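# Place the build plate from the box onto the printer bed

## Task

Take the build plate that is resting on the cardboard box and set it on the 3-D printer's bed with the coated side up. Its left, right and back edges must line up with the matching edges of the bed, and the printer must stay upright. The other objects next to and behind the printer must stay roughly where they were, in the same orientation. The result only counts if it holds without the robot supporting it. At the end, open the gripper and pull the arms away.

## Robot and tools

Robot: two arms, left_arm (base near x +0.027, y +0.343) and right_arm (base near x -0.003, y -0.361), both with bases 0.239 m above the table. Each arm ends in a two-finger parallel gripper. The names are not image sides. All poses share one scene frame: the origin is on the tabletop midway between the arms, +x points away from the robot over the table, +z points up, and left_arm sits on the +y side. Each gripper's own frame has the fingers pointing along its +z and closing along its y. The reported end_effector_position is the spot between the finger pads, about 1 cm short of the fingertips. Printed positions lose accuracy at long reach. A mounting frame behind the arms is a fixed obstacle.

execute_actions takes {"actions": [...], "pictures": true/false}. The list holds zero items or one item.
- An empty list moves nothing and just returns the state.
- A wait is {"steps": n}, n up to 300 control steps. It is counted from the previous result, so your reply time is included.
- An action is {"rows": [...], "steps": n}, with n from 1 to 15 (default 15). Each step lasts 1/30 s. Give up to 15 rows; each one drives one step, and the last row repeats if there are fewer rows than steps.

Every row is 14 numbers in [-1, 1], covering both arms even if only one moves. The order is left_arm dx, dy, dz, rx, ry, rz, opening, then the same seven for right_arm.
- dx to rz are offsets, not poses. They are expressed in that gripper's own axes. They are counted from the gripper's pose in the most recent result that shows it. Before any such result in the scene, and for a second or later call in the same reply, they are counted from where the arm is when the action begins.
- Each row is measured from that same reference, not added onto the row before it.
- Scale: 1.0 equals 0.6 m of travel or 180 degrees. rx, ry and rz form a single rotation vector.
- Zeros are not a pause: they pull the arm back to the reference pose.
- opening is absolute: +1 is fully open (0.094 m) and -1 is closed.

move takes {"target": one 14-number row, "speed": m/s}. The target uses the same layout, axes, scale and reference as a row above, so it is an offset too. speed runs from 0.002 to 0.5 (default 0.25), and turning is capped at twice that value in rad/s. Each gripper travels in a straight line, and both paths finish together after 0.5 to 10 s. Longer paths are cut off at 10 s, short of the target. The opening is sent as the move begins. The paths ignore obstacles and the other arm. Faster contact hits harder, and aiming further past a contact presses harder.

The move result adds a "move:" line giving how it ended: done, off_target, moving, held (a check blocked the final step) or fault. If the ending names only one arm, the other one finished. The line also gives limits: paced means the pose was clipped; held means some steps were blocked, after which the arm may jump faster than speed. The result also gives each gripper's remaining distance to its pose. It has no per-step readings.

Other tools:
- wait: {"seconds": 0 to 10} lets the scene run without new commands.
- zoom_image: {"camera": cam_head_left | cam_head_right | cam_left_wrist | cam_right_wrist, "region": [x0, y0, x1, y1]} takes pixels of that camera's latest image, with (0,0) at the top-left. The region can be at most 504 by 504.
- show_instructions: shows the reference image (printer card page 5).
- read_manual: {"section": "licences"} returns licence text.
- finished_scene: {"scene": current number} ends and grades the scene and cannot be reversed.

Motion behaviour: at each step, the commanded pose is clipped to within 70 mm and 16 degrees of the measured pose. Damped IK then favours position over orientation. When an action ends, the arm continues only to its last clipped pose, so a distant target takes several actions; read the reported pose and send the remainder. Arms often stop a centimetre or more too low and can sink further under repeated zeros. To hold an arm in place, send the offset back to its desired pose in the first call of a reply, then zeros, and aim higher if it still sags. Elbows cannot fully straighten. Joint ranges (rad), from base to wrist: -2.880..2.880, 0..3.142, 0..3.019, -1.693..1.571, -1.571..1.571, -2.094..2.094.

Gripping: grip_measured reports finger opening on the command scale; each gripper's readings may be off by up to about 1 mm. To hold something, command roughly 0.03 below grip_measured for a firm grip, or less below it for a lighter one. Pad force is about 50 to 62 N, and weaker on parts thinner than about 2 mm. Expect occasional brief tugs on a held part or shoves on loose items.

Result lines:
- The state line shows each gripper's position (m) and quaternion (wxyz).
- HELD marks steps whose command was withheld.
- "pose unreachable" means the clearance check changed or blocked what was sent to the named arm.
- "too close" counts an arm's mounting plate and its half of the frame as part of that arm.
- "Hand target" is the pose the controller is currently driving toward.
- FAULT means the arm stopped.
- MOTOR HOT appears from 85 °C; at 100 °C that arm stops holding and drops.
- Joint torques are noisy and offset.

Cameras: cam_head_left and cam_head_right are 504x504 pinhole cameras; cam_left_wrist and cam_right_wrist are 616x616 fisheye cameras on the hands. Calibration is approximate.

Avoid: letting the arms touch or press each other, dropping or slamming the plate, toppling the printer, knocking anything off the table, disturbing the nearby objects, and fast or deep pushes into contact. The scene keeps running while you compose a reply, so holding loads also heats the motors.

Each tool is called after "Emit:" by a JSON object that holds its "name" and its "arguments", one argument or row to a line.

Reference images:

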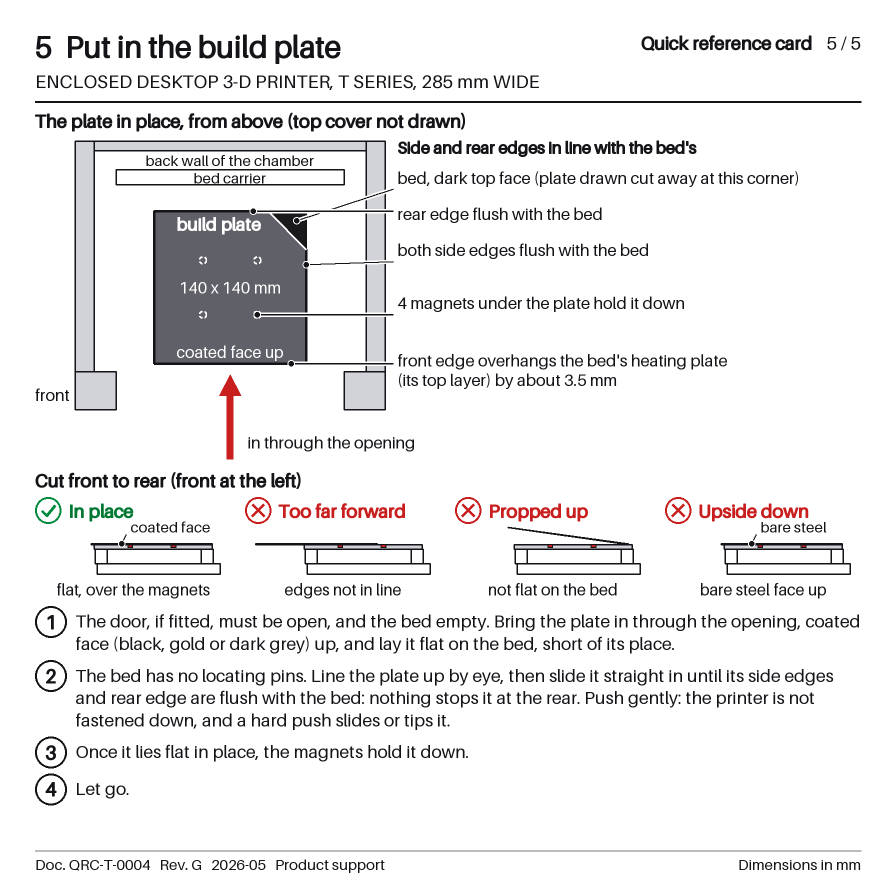

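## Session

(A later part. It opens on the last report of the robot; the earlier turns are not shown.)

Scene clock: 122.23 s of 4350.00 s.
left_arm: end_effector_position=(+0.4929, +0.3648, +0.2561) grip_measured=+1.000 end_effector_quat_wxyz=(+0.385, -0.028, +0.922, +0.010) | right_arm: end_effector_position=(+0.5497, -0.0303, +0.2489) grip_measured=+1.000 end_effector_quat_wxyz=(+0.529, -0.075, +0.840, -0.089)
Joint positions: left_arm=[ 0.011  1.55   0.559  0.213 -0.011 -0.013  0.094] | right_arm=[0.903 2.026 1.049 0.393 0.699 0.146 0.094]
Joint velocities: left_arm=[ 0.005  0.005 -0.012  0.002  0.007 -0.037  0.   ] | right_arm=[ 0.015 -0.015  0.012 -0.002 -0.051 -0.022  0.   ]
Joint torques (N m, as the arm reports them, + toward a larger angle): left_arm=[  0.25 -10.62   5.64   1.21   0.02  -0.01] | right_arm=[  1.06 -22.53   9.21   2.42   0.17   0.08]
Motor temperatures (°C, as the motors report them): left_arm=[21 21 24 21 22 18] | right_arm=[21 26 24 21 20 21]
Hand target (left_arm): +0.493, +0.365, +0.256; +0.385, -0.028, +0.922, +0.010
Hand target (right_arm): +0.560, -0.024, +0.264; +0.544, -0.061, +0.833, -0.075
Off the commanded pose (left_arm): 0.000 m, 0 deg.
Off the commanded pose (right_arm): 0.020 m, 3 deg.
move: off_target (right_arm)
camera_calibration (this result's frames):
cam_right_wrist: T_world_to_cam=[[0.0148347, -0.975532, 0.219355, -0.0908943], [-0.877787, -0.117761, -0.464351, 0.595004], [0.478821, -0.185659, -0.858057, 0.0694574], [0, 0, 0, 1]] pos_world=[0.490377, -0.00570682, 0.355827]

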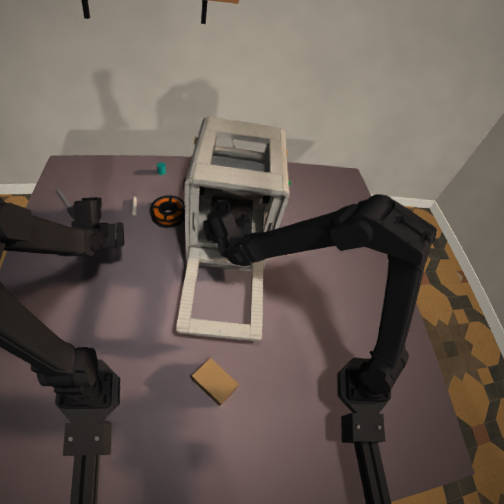

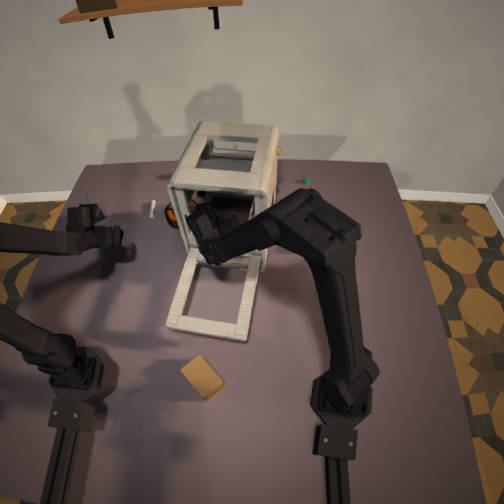

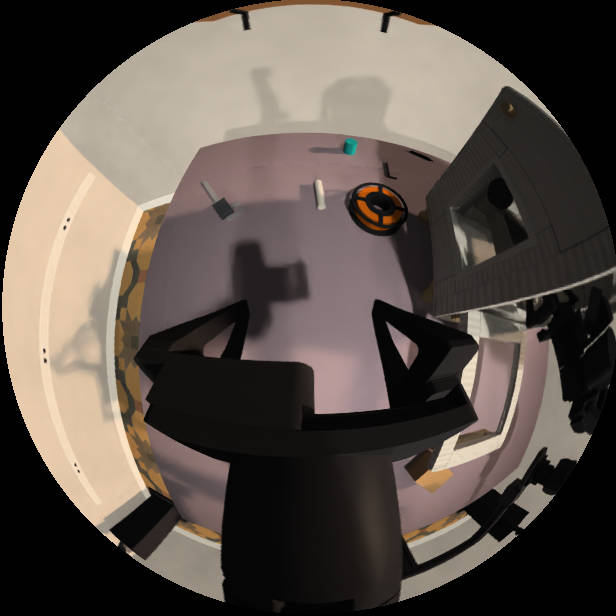

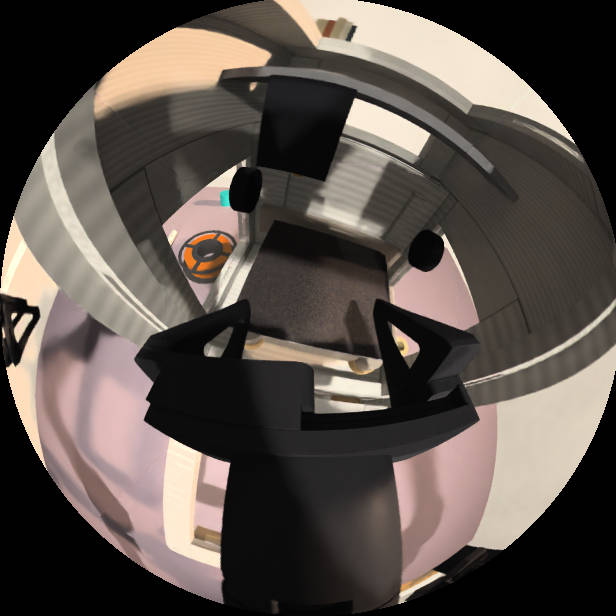

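Emit:
{"name": "move", "arguments": {
  "target": [0,0,0,0,0,0,1,-0.081,0.023,0.1,0,-0.012,0.01,1],
  "speed": 0.04
}}

Emit:
{"name": "zoom_image", "arguments": {
  "camera": "cam_right_wrist",
  "region": [190, 200, 430, 380]
}}

Scene clock: 126.60 s of 4350.00 s.
left_arm: end_effector_position=(+0.4929, +0.3648, +0.2561) grip_measured=+1.000 end_effector_quat_wxyz=(+0.385, -0.028, +0.922, +0.010) | right_arm: end_effector_position=(+0.6072, -0.0148, +0.2597) grip_measured=+1.000 end_effector_quat_wxyz=(+0.541, -0.068, +0.834, -0.079)
Joint positions: left_arm=[ 0.011  1.55   0.559  0.213 -0.011 -0.013  0.094] | right_arm=[0.858 2.098 1.212 0.355 0.66  0.118 0.094]
Joint velocities: left_arm=[-0.015 -0.005 -0.012  0.002  0.007  0.066  0.   ] | right_arm=[-0.005  0.005 -0.007  0.007  0.007  0.022  0.   ]
Joint torques (N m, as the arm reports them, + toward a larger angle): left_arm=[ 0.15 -9.77  5.52  1.38  0.   -0.03] | right_arm=[ -0.84 -21.82  12.43   1.68   0.18  -0.01]
Motor temperatures (°C, as the motors report them): left_arm=[21 21 24 21 22 18] | right_arm=[21 26 24 21 20 21]
Hand target (left_arm): +0.493, +0.365, +0.256; +0.385, -0.028, +0.922, +0.010
Hand target (right_arm): +0.624, -0.011, +0.263; +0.547, -0.064, +0.831, -0.079
Off the commanded pose (left_arm): 0.000 m, 0 deg.
Off the commanded pose (right_arm): 0.018 m, 1 deg.
move: off_target (right_arm)
camera_calibration (this result's frames):
cam_right_wrist: T_world_to_cam=[[0.0097223, -0.980593, 0.195814, -0.0698091], [-0.865209, -0.106423, -0.489986, 0.651501], [0.501316, -0.164656, -0.849453, 0.0384789], [0, 0, 0, 1]] pos_world=[0.545074, 0.00721653, 0.365582]

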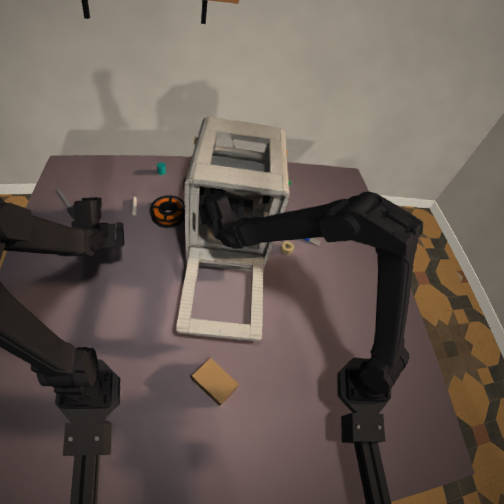

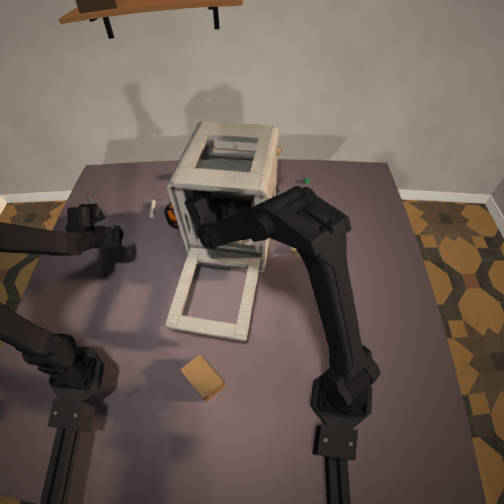

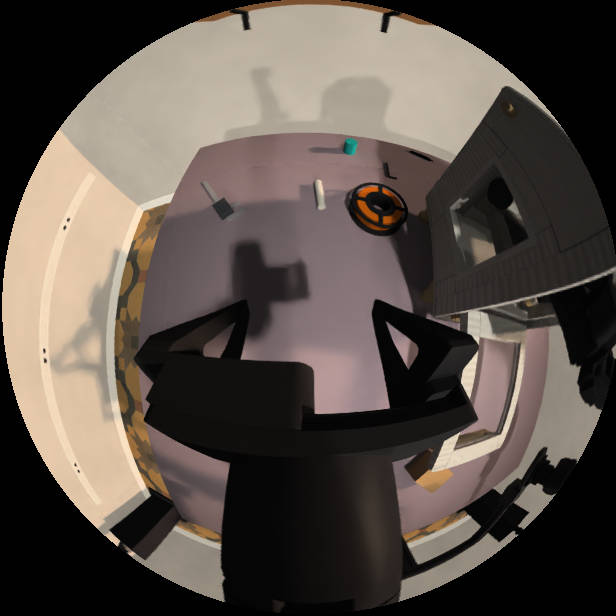

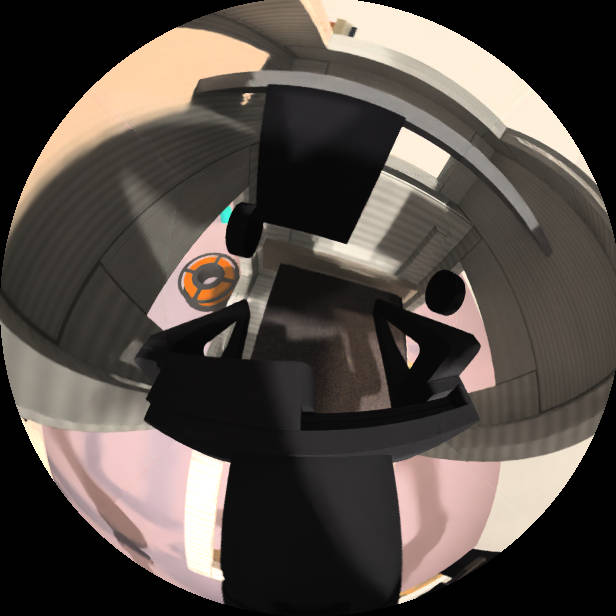

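Region (190, 200, 430, 380) of cam_right_wrist's 616x616 image, scaled by 2.100, with more detail than that image has; it fills the top 378 rows of this view, and the rest is white.

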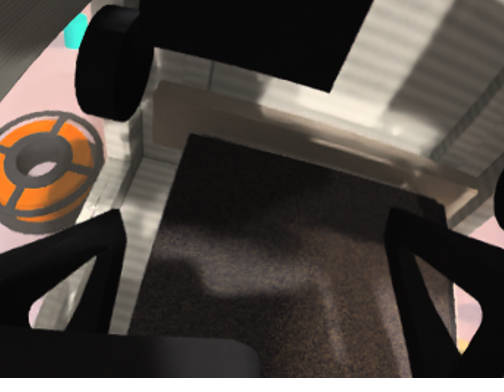

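Emit:
{"name": "move", "arguments": {
  "target": [0,0,0,0,0,0,1,0.006,0.005,0.058,0.025,0.04,0,1],
  "speed": 0.03
}}

Emit:
{"name": "zoom_image", "arguments": {
  "camera": "cam_right_wrist",
  "region": [190, 200, 430, 380]
}}

Scene clock: 131.23 s of 4350.00 s.
left_arm: end_effector_position=(+0.4929, +0.3648, +0.2561) grip_measured=+1.000 end_effector_quat_wxyz=(+0.385, -0.028, +0.922, +0.010) | right_arm: end_effector_position=(+0.6139, -0.0188, +0.2425) grip_measured=+1.000 end_effector_quat_wxyz=(+0.488, -0.053, +0.864, -0.114)
Joint positions: left_arm=[ 0.011  1.55   0.559  0.213 -0.011 -0.013  0.094] | right_arm=[0.854 2.126 1.307 0.116 0.697 0.207 0.094]
Joint velocities: left_arm=[-0.015  0.005  0.012 -0.017 -0.037  0.037  0.   ] | right_arm=[-0.005 -0.005 -0.012 -0.002 -0.066 -0.022  0.   ]
Joint torques (N m, as the arm reports them, + toward a larger angle): left_arm=[ 0.03 -8.97  5.63  1.34 -0.01 -0.01] | right_arm=[ -0.52 -21.22  14.9    0.43   0.65   0.11]
Motor temperatures (°C, as the motors report them): left_arm=[21 21 24 21 22 18] | right_arm=[21 26 25 21 20 21]
Hand target (left_arm): +0.493, +0.365, +0.256; +0.385, -0.028, +0.922, +0.010
Hand target (right_arm): +0.636, -0.016, +0.242; +0.490, -0.040, +0.863, -0.115
Off the commanded pose (left_arm): 0.000 m, 0 deg.
Off the commanded pose (right_arm): 0.024 m, 1 deg.
move: off_target (right_arm)
camera_calibration (this result's frames):
cam_right_wrist: T_world_to_cam=[[-0.0374291, -0.969727, 0.241306, -0.0523413], [-0.921116, -0.0601537, -0.384612, 0.658137], [0.387484, -0.236667, -0.89098, 0.0984069], [0, 0, 0, 1]] pos_world=[0.566131, 0.0121223, 0.353436]

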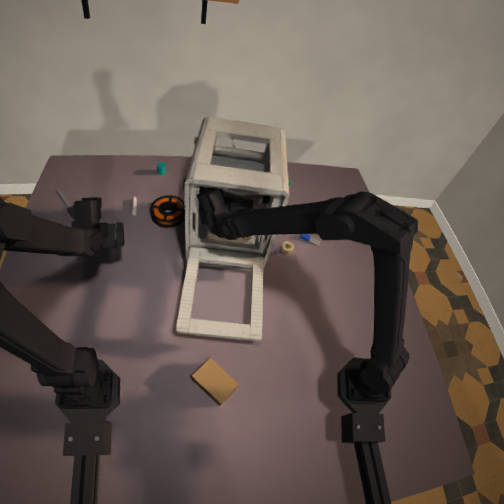

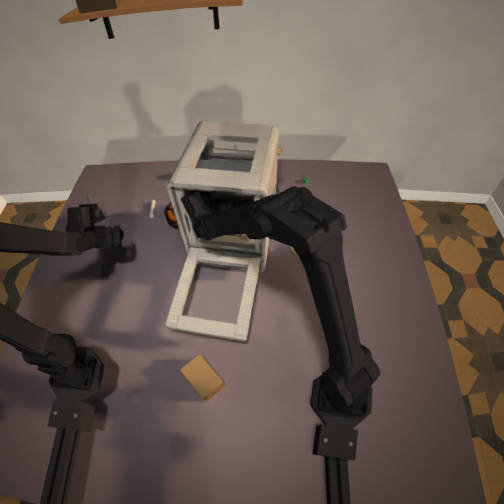

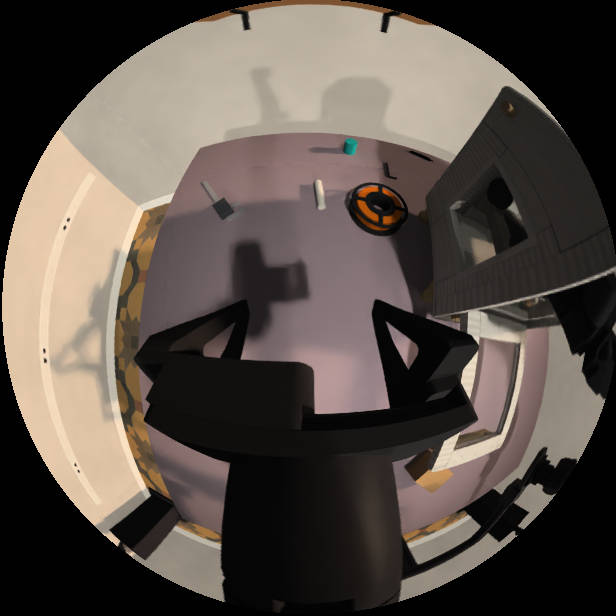

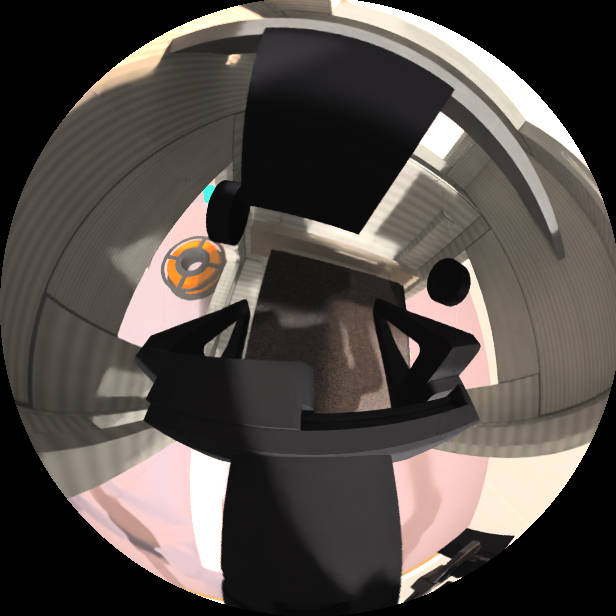

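Region (190, 200, 430, 380) of cam_right_wrist's 616x616 image, scaled by 2.100, with more detail than that image has; it fills the top 378 rows of this view, and the rest is white.

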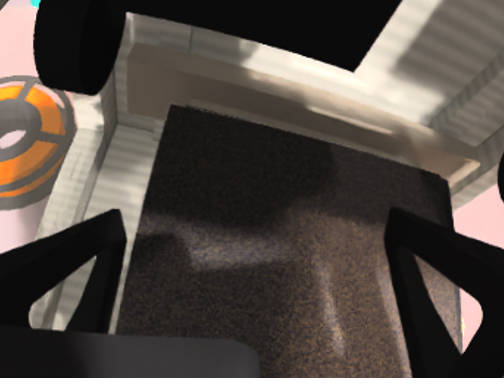

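Emit:
{"name": "move", "arguments": {
  "target": [0,0,0,0,0,0,1,0,0,0,0,0,0,0.6],
  "speed": 0.02
}}

Emit:
{"name": "zoom_image", "arguments": {
  "camera": "cam_right_wrist",
  "region": [150,180,470,420]
}}

Scene clock: 136.03 s of 4350.00 s.
left_arm: end_effector_position=(+0.4929, +0.3648, +0.2561) grip_measured=+1.000 end_effector_quat_wxyz=(+0.385, -0.028, +0.922, +0.010) | right_arm: end_effector_position=(+0.6135, -0.0181, +0.2424) grip_measured=+0.603 end_effector_quat_wxyz=(+0.488, -0.053, +0.864, -0.110)
Joint positions: left_arm=[ 0.011  1.55   0.559  0.213 -0.011 -0.013  0.094] | right_arm=[0.854 2.124 1.305 0.117 0.691 0.21  0.075]
Joint velocities: left_arm=[-0.005  0.005  0.007 -0.002  0.007  0.095  0.   ] | right_arm=[-0.015 -0.005 -0.002 -0.002 -0.007 -0.022 -0.   ]
Joint torques (N m, as the arm reports them, + toward a larger angle): left_arm=[ 0.58 -9.31  5.68  1.35  0.02 -0.08] | right_arm=[  0.96 -24.04   8.41   1.68   0.78  -0.03]
Motor temperatures (°C, as the motors report them): left_arm=[21 21 24 21 22 18] | right_arm=[21 26 26 21 20 21]
Hand target (left_arm): +0.493, +0.365, +0.256; +0.385, -0.028, +0.922, +0.010
Hand target (right_arm): +0.614, -0.019, +0.243; +0.488, -0.053, +0.864, -0.114
Off the commanded pose (left_arm): 0.000 m, 0 deg.
Off the commanded pose (right_arm): 0.001 m, 0 deg.
After step 90, 1.10 s passed at rest.
move: done
camera_calibration (this result's frames):
cam_right_wrist: T_world_to_cam=[[-0.0340584, -0.971315, 0.235343, -0.0523461], [-0.921462, -0.0606584, -0.383703, 0.657747], [0.386973, -0.229928, -0.892964, 0.0996386], [0, 0, 0, 1]] pos_world=[0.565749, 0.011963, 0.353673]

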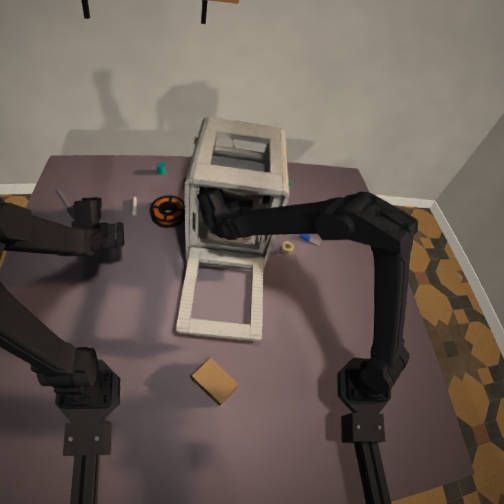

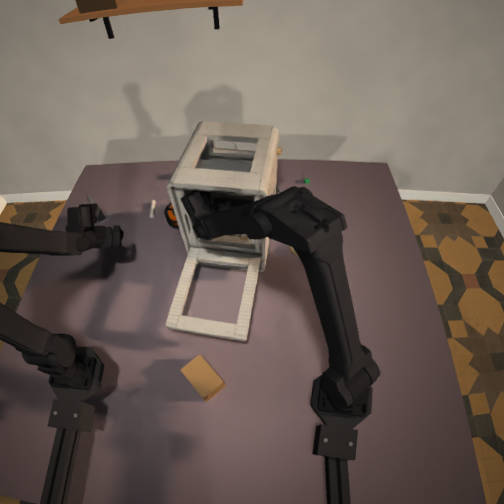

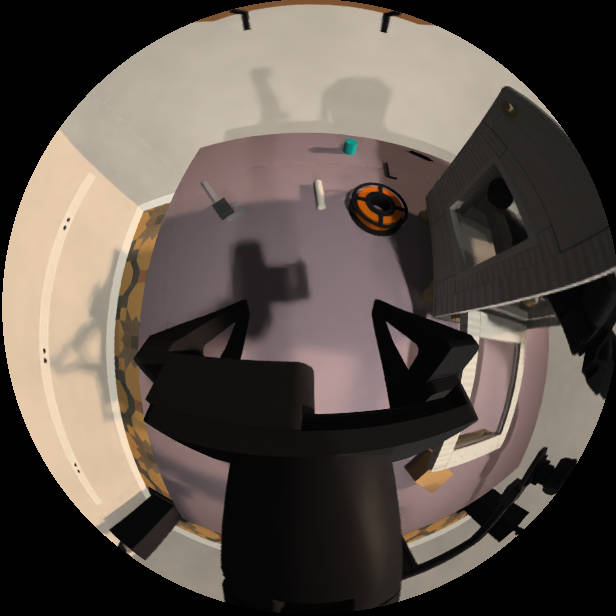

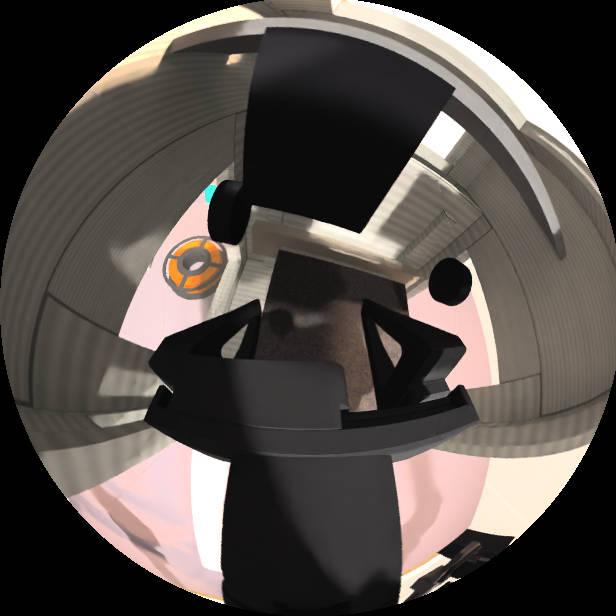

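Region (150, 180, 470, 420) of cam_right_wrist's 616x616 image, scaled by 1.575, with more detail than that image has; it fills the top 378 rows of this view, and the rest is white.

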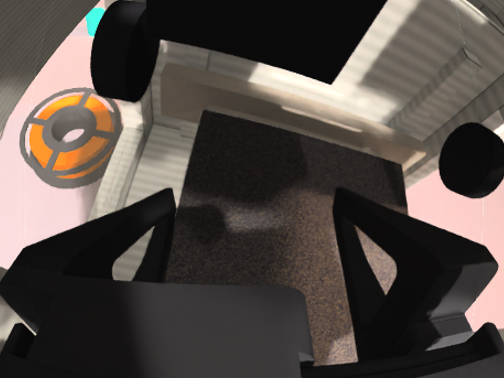

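Emit:
{"name": "move", "arguments": {
  "target": [0,0,0,0,0,0,1,0.01,0,0.004,0,0,0,0.6],
  "speed": 0.02
}}

Emit:
{"name": "move", "arguments": {
  "target": [0,0,0,0,0,0,1,0,0,0,0,0,0,0.4],
  "speed": 0.02
}}

Emit:
{"name": "zoom_image", "arguments": {
  "camera": "cam_right_wrist",
  "region": [150,180,470,420]
}}

Scene clock: 138.67 s of 4350.00 s.
left_arm: end_effector_position=(+0.4929, +0.3648, +0.2561) grip_measured=+1.000 end_effector_quat_wxyz=(+0.385, -0.028, +0.922, +0.010) | right_arm: end_effector_position=(+0.6135, -0.0179, +0.2425) grip_measured=+0.602 end_effector_quat_wxyz=(+0.489, -0.053, +0.864, -0.109)
Joint positions: left_arm=[ 0.011  1.55   0.559  0.213 -0.011 -0.013  0.094] | right_arm=[0.854 2.124 1.304 0.121 0.69  0.21  0.075]
Joint velocities: left_arm=[ 0.005 -0.005 -0.002  0.007  0.066 -0.022  0.   ] | right_arm=[ 0.005 -0.005 -0.037 -0.007 -0.007  0.022  0.001]
Joint torques (N m, as the arm reports them, + toward a larger angle): left_arm=[ 1.52 -9.32  5.76  1.12  0.04 -0.01] | right_arm=[  0.31 -23.75   7.6    2.16   0.44   0.01]
Motor temperatures (°C, as the motors report them): left_arm=[21 21 24 21 22 18] | right_arm=[21 26 26 21 20 21]
Hand target (left_arm): +0.493, +0.365, +0.256; +0.385, -0.028, +0.922, +0.010
Hand target (right_arm): +0.612, -0.020, +0.236; +0.488, -0.053, +0.864, -0.110
Off the commanded pose (left_arm): 0.000 m, 0 deg.
Off the commanded pose (right_arm): 0.007 m, 0 deg.
move: done
camera_calibration (this result's frames):
cam_right_wrist: T_world_to_cam=[[-0.0339952, -0.972006, 0.232483, -0.0515183], [-0.920758, -0.059999, -0.385493, 0.657799], [0.38865, -0.227166, -0.892943, 0.0987334], [0, 0, 0, 1]] pos_world=[0.56555, 0.01182, 0.353717]

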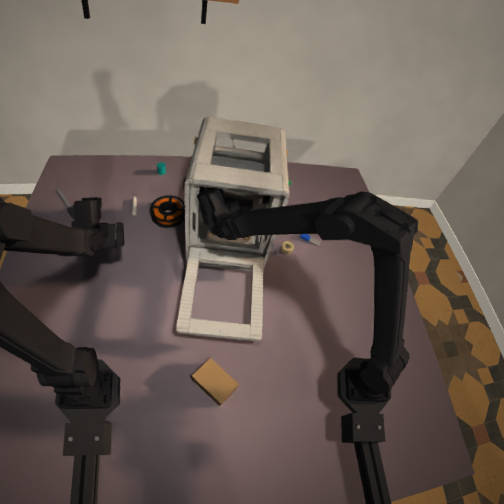

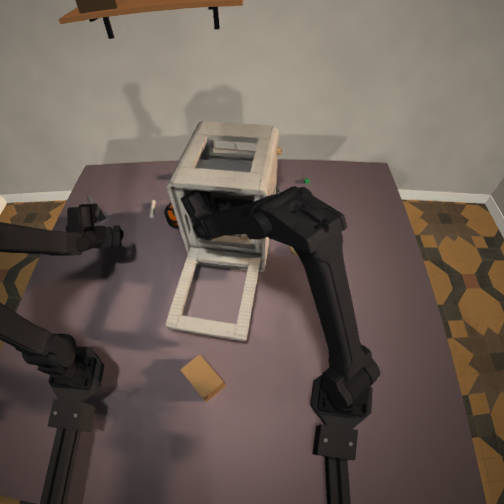

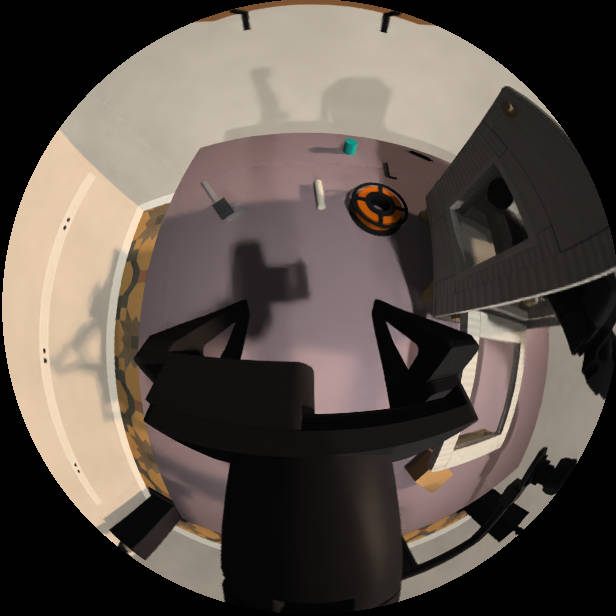

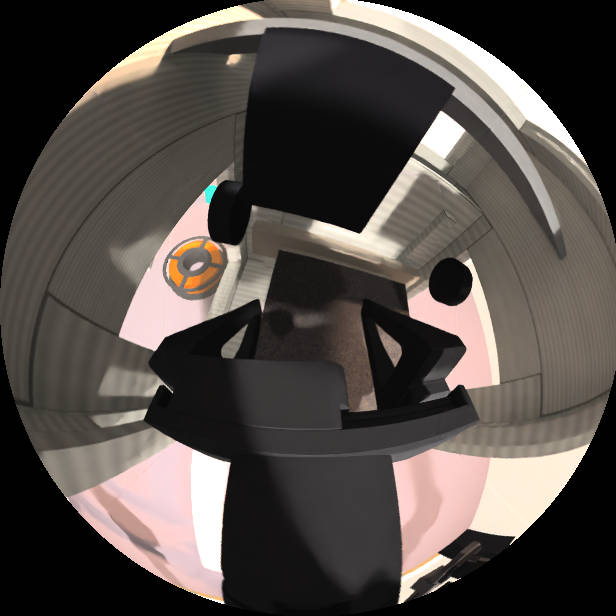

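Scene clock: 139.17 s of 4350.00 s.
left_arm: end_effector_position=(+0.4929, +0.3648, +0.2561) grip_measured=+1.000 end_effector_quat_wxyz=(+0.385, -0.028, +0.922, +0.010) | right_arm: end_effector_position=(+0.6133, -0.0154, +0.2423) grip_measured=+0.402 end_effector_quat_wxyz=(+0.489, -0.053, +0.865, -0.103)
Joint positions: left_arm=[ 0.011  1.55   0.559  0.213 -0.011 -0.013  0.094] | right_arm=[0.855 2.124 1.304 0.124 0.68  0.215 0.066]
Joint velocities: left_arm=[-0.005  0.005 -0.002 -0.012  0.022 -0.037  0.   ] | right_arm=[ 0.005 -0.005  0.017  0.017  0.051  0.081 -0.   ]
Joint torques (N m, as the arm reports them, + toward a larger angle): left_arm=[ 0.18 -9.47  5.83  1.31 -0.01 -0.04] | right_arm=[  0.53 -24.96   8.31   1.5    0.91  -0.06]
Motor temperatures (°C, as the motors report them): left_arm=[21 21 24 21 22 18] | right_arm=[21 26 26 21 20 21]
Hand target (left_arm): +0.493, +0.365, +0.256; +0.385, -0.028, +0.922, +0.010
Hand target (right_arm): +0.613, -0.018, +0.242; +0.489, -0.053, +0.864, -0.109
Off the commanded pose (left_arm): 0.000 m, 0 deg.
Off the commanded pose (right_arm): 0.003 m, 1 deg.
move: done
camera_calibration (this result's frames):
cam_right_wrist: T_world_to_cam=[[-0.0273858, -0.974652, 0.222045, -0.0505901], [-0.92061, -0.0619652, -0.385534, 0.657602], [0.389521, -0.214975, -0.895578, 0.0995497], [0, 0, 0, 1]] pos_world=[0.565233, 0.0128414, 0.353916]

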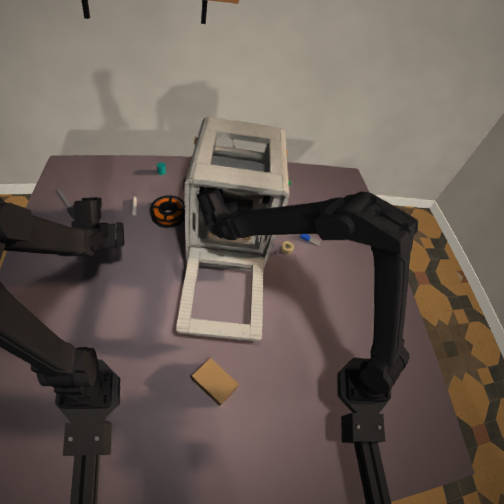

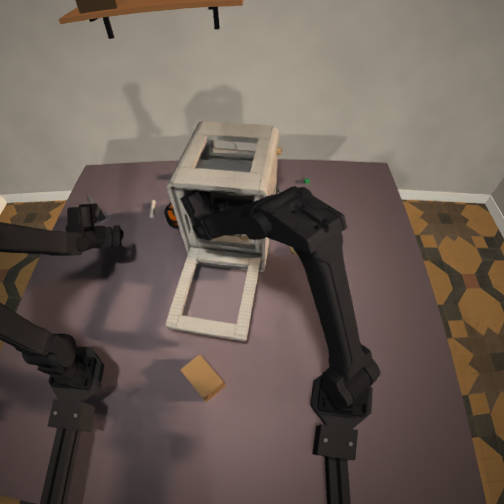

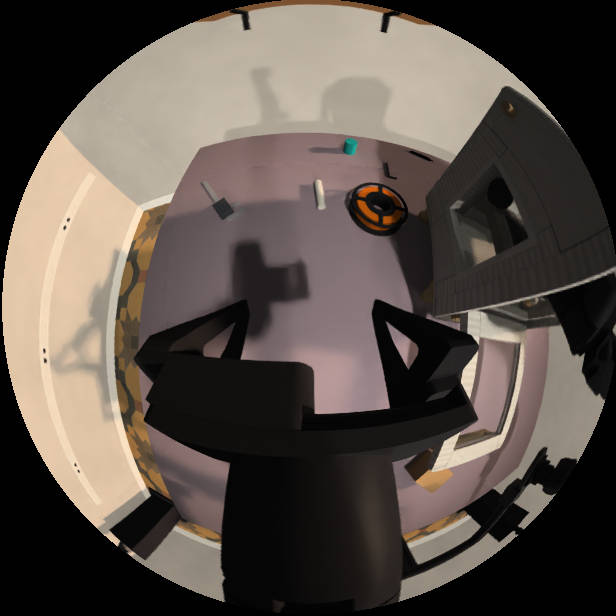

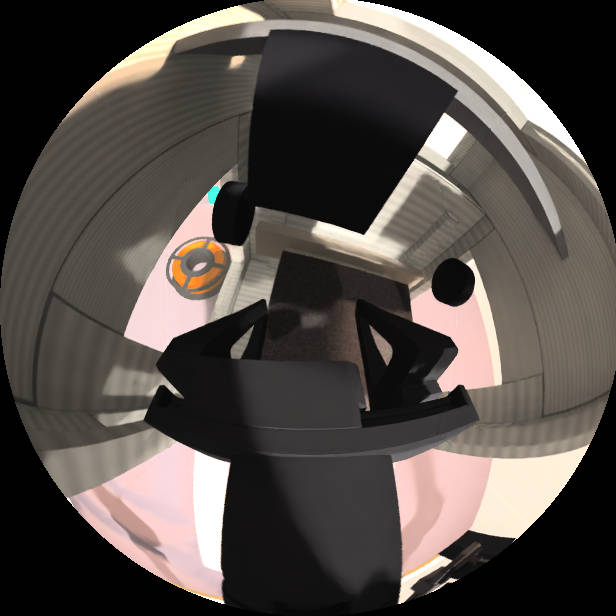

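Region (150, 180, 470, 420) of cam_right_wrist's 616x616 image, scaled by 1.575, with more detail than that image has; it fills the top 378 rows of this view, and the rest is white.

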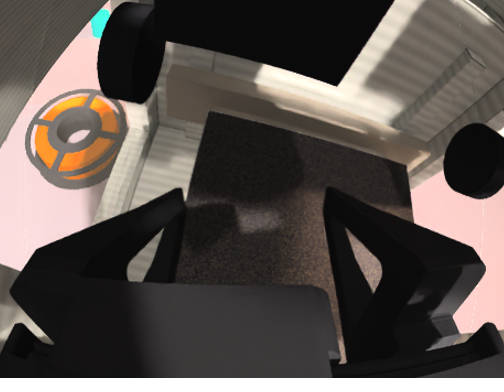

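Emit:
{"name": "move", "arguments": {
  "target": [0,0,0,0,0,0,1,0.005,-0.012,0,0.045,0.01,0.025,0.4],
  "speed": 0.03
}}

Emit:
{"name": "zoom_image", "arguments": {
  "camera": "cam_right_wrist",
  "region": [230,220,450,380]
}}

Scene clock: 143.50 s of 4350.00 s.
left_arm: end_effector_position=(+0.4929, +0.3648, +0.2561) grip_measured=+1.000 end_effector_quat_wxyz=(+0.385, -0.028, +0.922, +0.010) | right_arm: end_effector_position=(+0.6042, -0.0443, +0.2440) grip_measured=+0.402 end_effector_quat_wxyz=(+0.481, +0.021, +0.864, -0.149)
Joint positions: left_arm=[ 0.011  1.55   0.559  0.213 -0.011 -0.013  0.094] | right_arm=[0.855 2.114 1.306 0.009 0.816 0.365 0.066]
Joint velocities: left_arm=[ 0.005 -0.005  0.002  0.022 -0.007  0.007  0.   ] | right_arm=[-0.005 -0.005  0.012  0.007  0.022 -0.007 -0.   ]
Joint torques (N m, as the arm reports them, + toward a larger angle): left_arm=[  0.54 -10.95   5.57   1.04  -0.02  -0.05] | right_arm=[  2.73 -21.08  13.6    0.67   0.72   0.09]
Motor temperatures (°C, as the motors report them): left_arm=[21 21 24 21 22 18] | right_arm=[21 26 26 21 20 21]
Hand target (left_arm): +0.493, +0.365, +0.256; +0.385, -0.028, +0.922, +0.010
Hand target (right_arm): +0.611, -0.024, +0.242; +0.482, +0.017, +0.864, -0.145
Off the commanded pose (left_arm): 0.000 m, 0 deg.
Off the commanded pose (right_arm): 0.023 m, 1 deg.
move: off_target (right_arm)
camera_calibration (this result's frames):
cam_right_wrist: T_world_to_cam=[[-0.197309, -0.952924, 0.230229, 0.0222456], [-0.915131, 0.0948115, -0.39185, 0.653227], [0.351575, -0.288005, -0.890757, 0.116906], [0, 0, 0, 1]] pos_world=[0.561076, -0.00706553, 0.35498]

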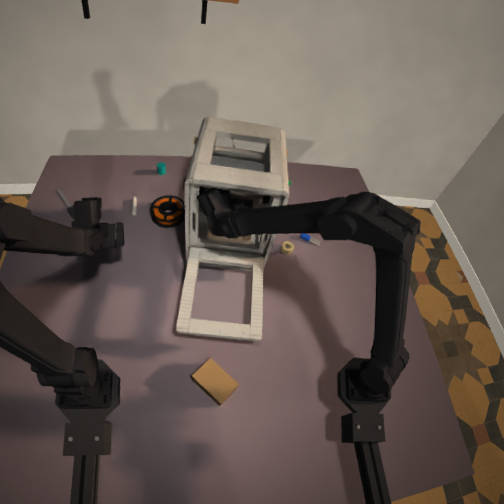

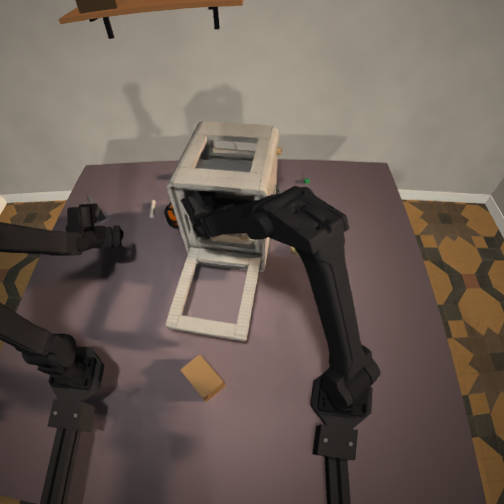

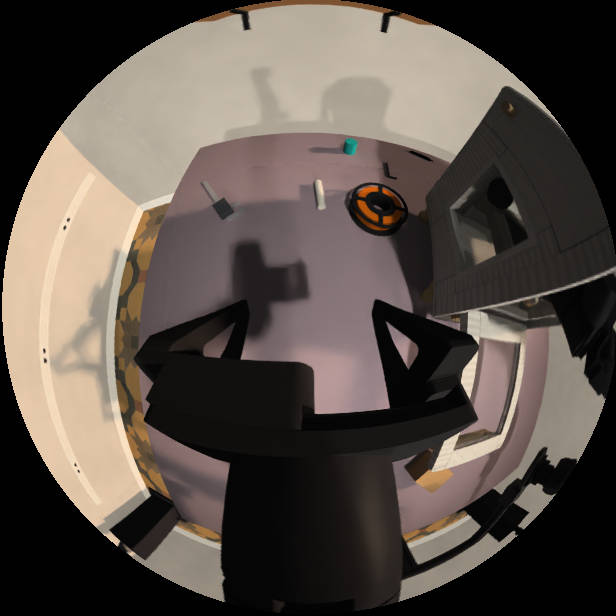

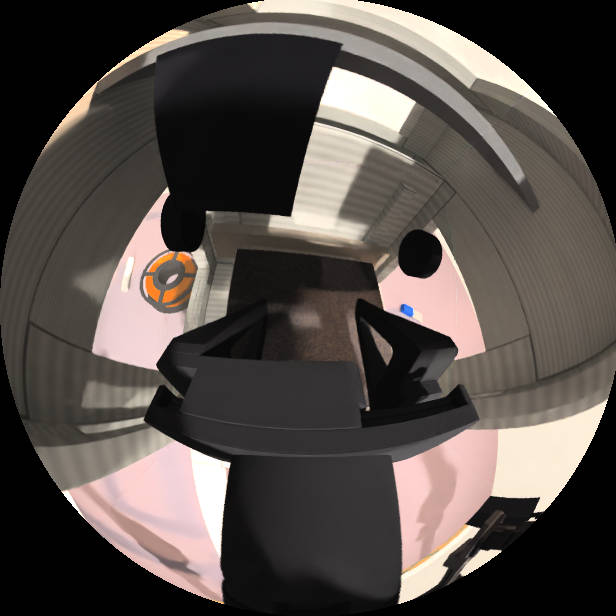

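Region (230, 220, 450, 380) of cam_right_wrist's 616x616 image, scaled by 2.291, with more detail than that image has; it fills the top 367 rows of this view, and the rest is white.

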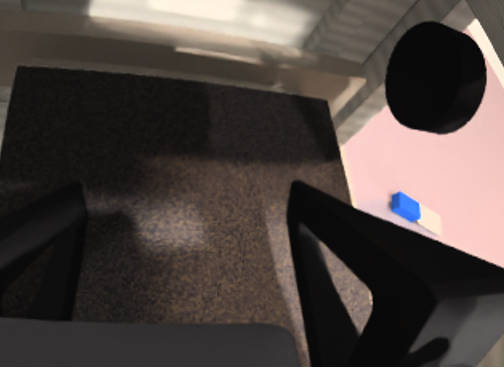

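Rode over; strip is now small. Retract and look.

Emit:
{"name": "move", "arguments": {
  "target": [0,0,0,0,0,0,1,0.05,-0.02,-0.17,0,0,-0.06,0.4],
  "speed": 0.08
}}

Emit:
{"name": "zoom_image", "arguments": {
  "camera": "cam_right_wrist",
  "region": [190,150,430,330]
}}

Scene clock: 146.93 s of 4350.00 s.
left_arm: end_effector_position=(+0.4929, +0.3648, +0.2561) grip_measured=+1.000 end_effector_quat_wxyz=(+0.385, -0.028, +0.922, +0.010) | right_arm: end_effector_position=(+0.5041, -0.0295, +0.2645) grip_measured=+0.402 end_effector_quat_wxyz=(+0.464, -0.058, +0.863, -0.192)
Joint positions: left_arm=[ 0.011  1.55   0.559  0.213 -0.011 -0.013  0.094] | right_arm=[ 0.995  1.959  1.117 -0.084  0.906  0.349  0.066]
Joint velocities: left_arm=[-0.005 -0.005 -0.002 -0.012  0.066 -0.037  0.   ] | right_arm=[-0.005  0.005  0.007 -0.022 -0.007  0.007  0.   ]
Joint torques (N m, as the arm reports them, + toward a larger angle): left_arm=[-0.16 -9.71  5.96  1.14  0.06 -0.06] | right_arm=[  0.77 -23.36   7.43   0.9    0.81  -0.02]
Motor temperatures (°C, as the motors report them): left_arm=[21 21 24 21 22 18] | right_arm=[21 26 26 21 20 21]
Hand target (left_arm): +0.493, +0.365, +0.256; +0.385, -0.028, +0.922, +0.010
Hand target (right_arm): +0.502, -0.031, +0.271; +0.464, -0.061, +0.862, -0.195
Off the commanded pose (left_arm): 0.000 m, 0 deg.
Off the commanded pose (right_arm): 0.008 m, 0 deg.
move: done
camera_calibration (this result's frames):
cam_right_wrist: T_world_to_cam=[[-0.0975483, -0.920568, 0.378204, -0.0765887], [-0.937029, -0.0430967, -0.346583, 0.563273], [0.335353, -0.388196, -0.858395, 0.171234], [0, 0, 0, 1]] pos_world=[0.462908, 0.0202424, 0.371173]

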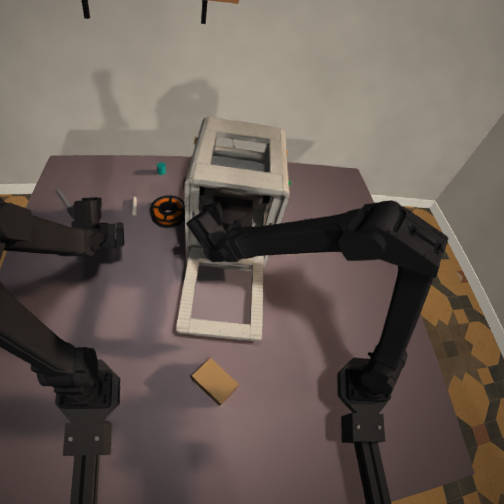

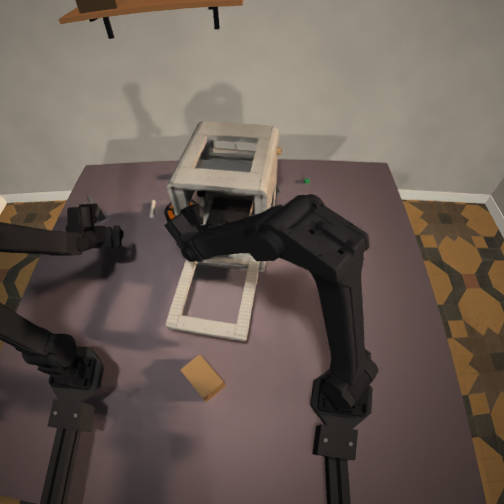

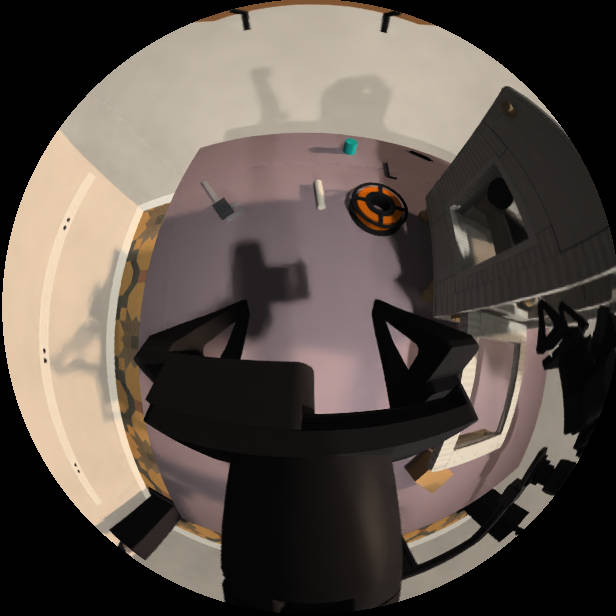

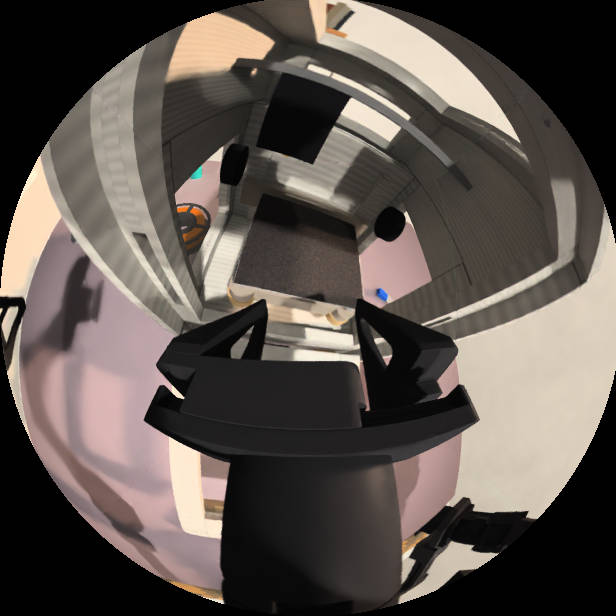

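Region (190, 150, 430, 330) of cam_right_wrist's 616x616 image, scaled by 2.100, with more detail than that image has; it fills the top 378 rows of this view, and the rest is white.

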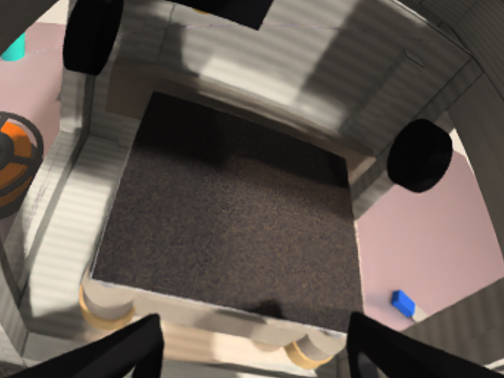

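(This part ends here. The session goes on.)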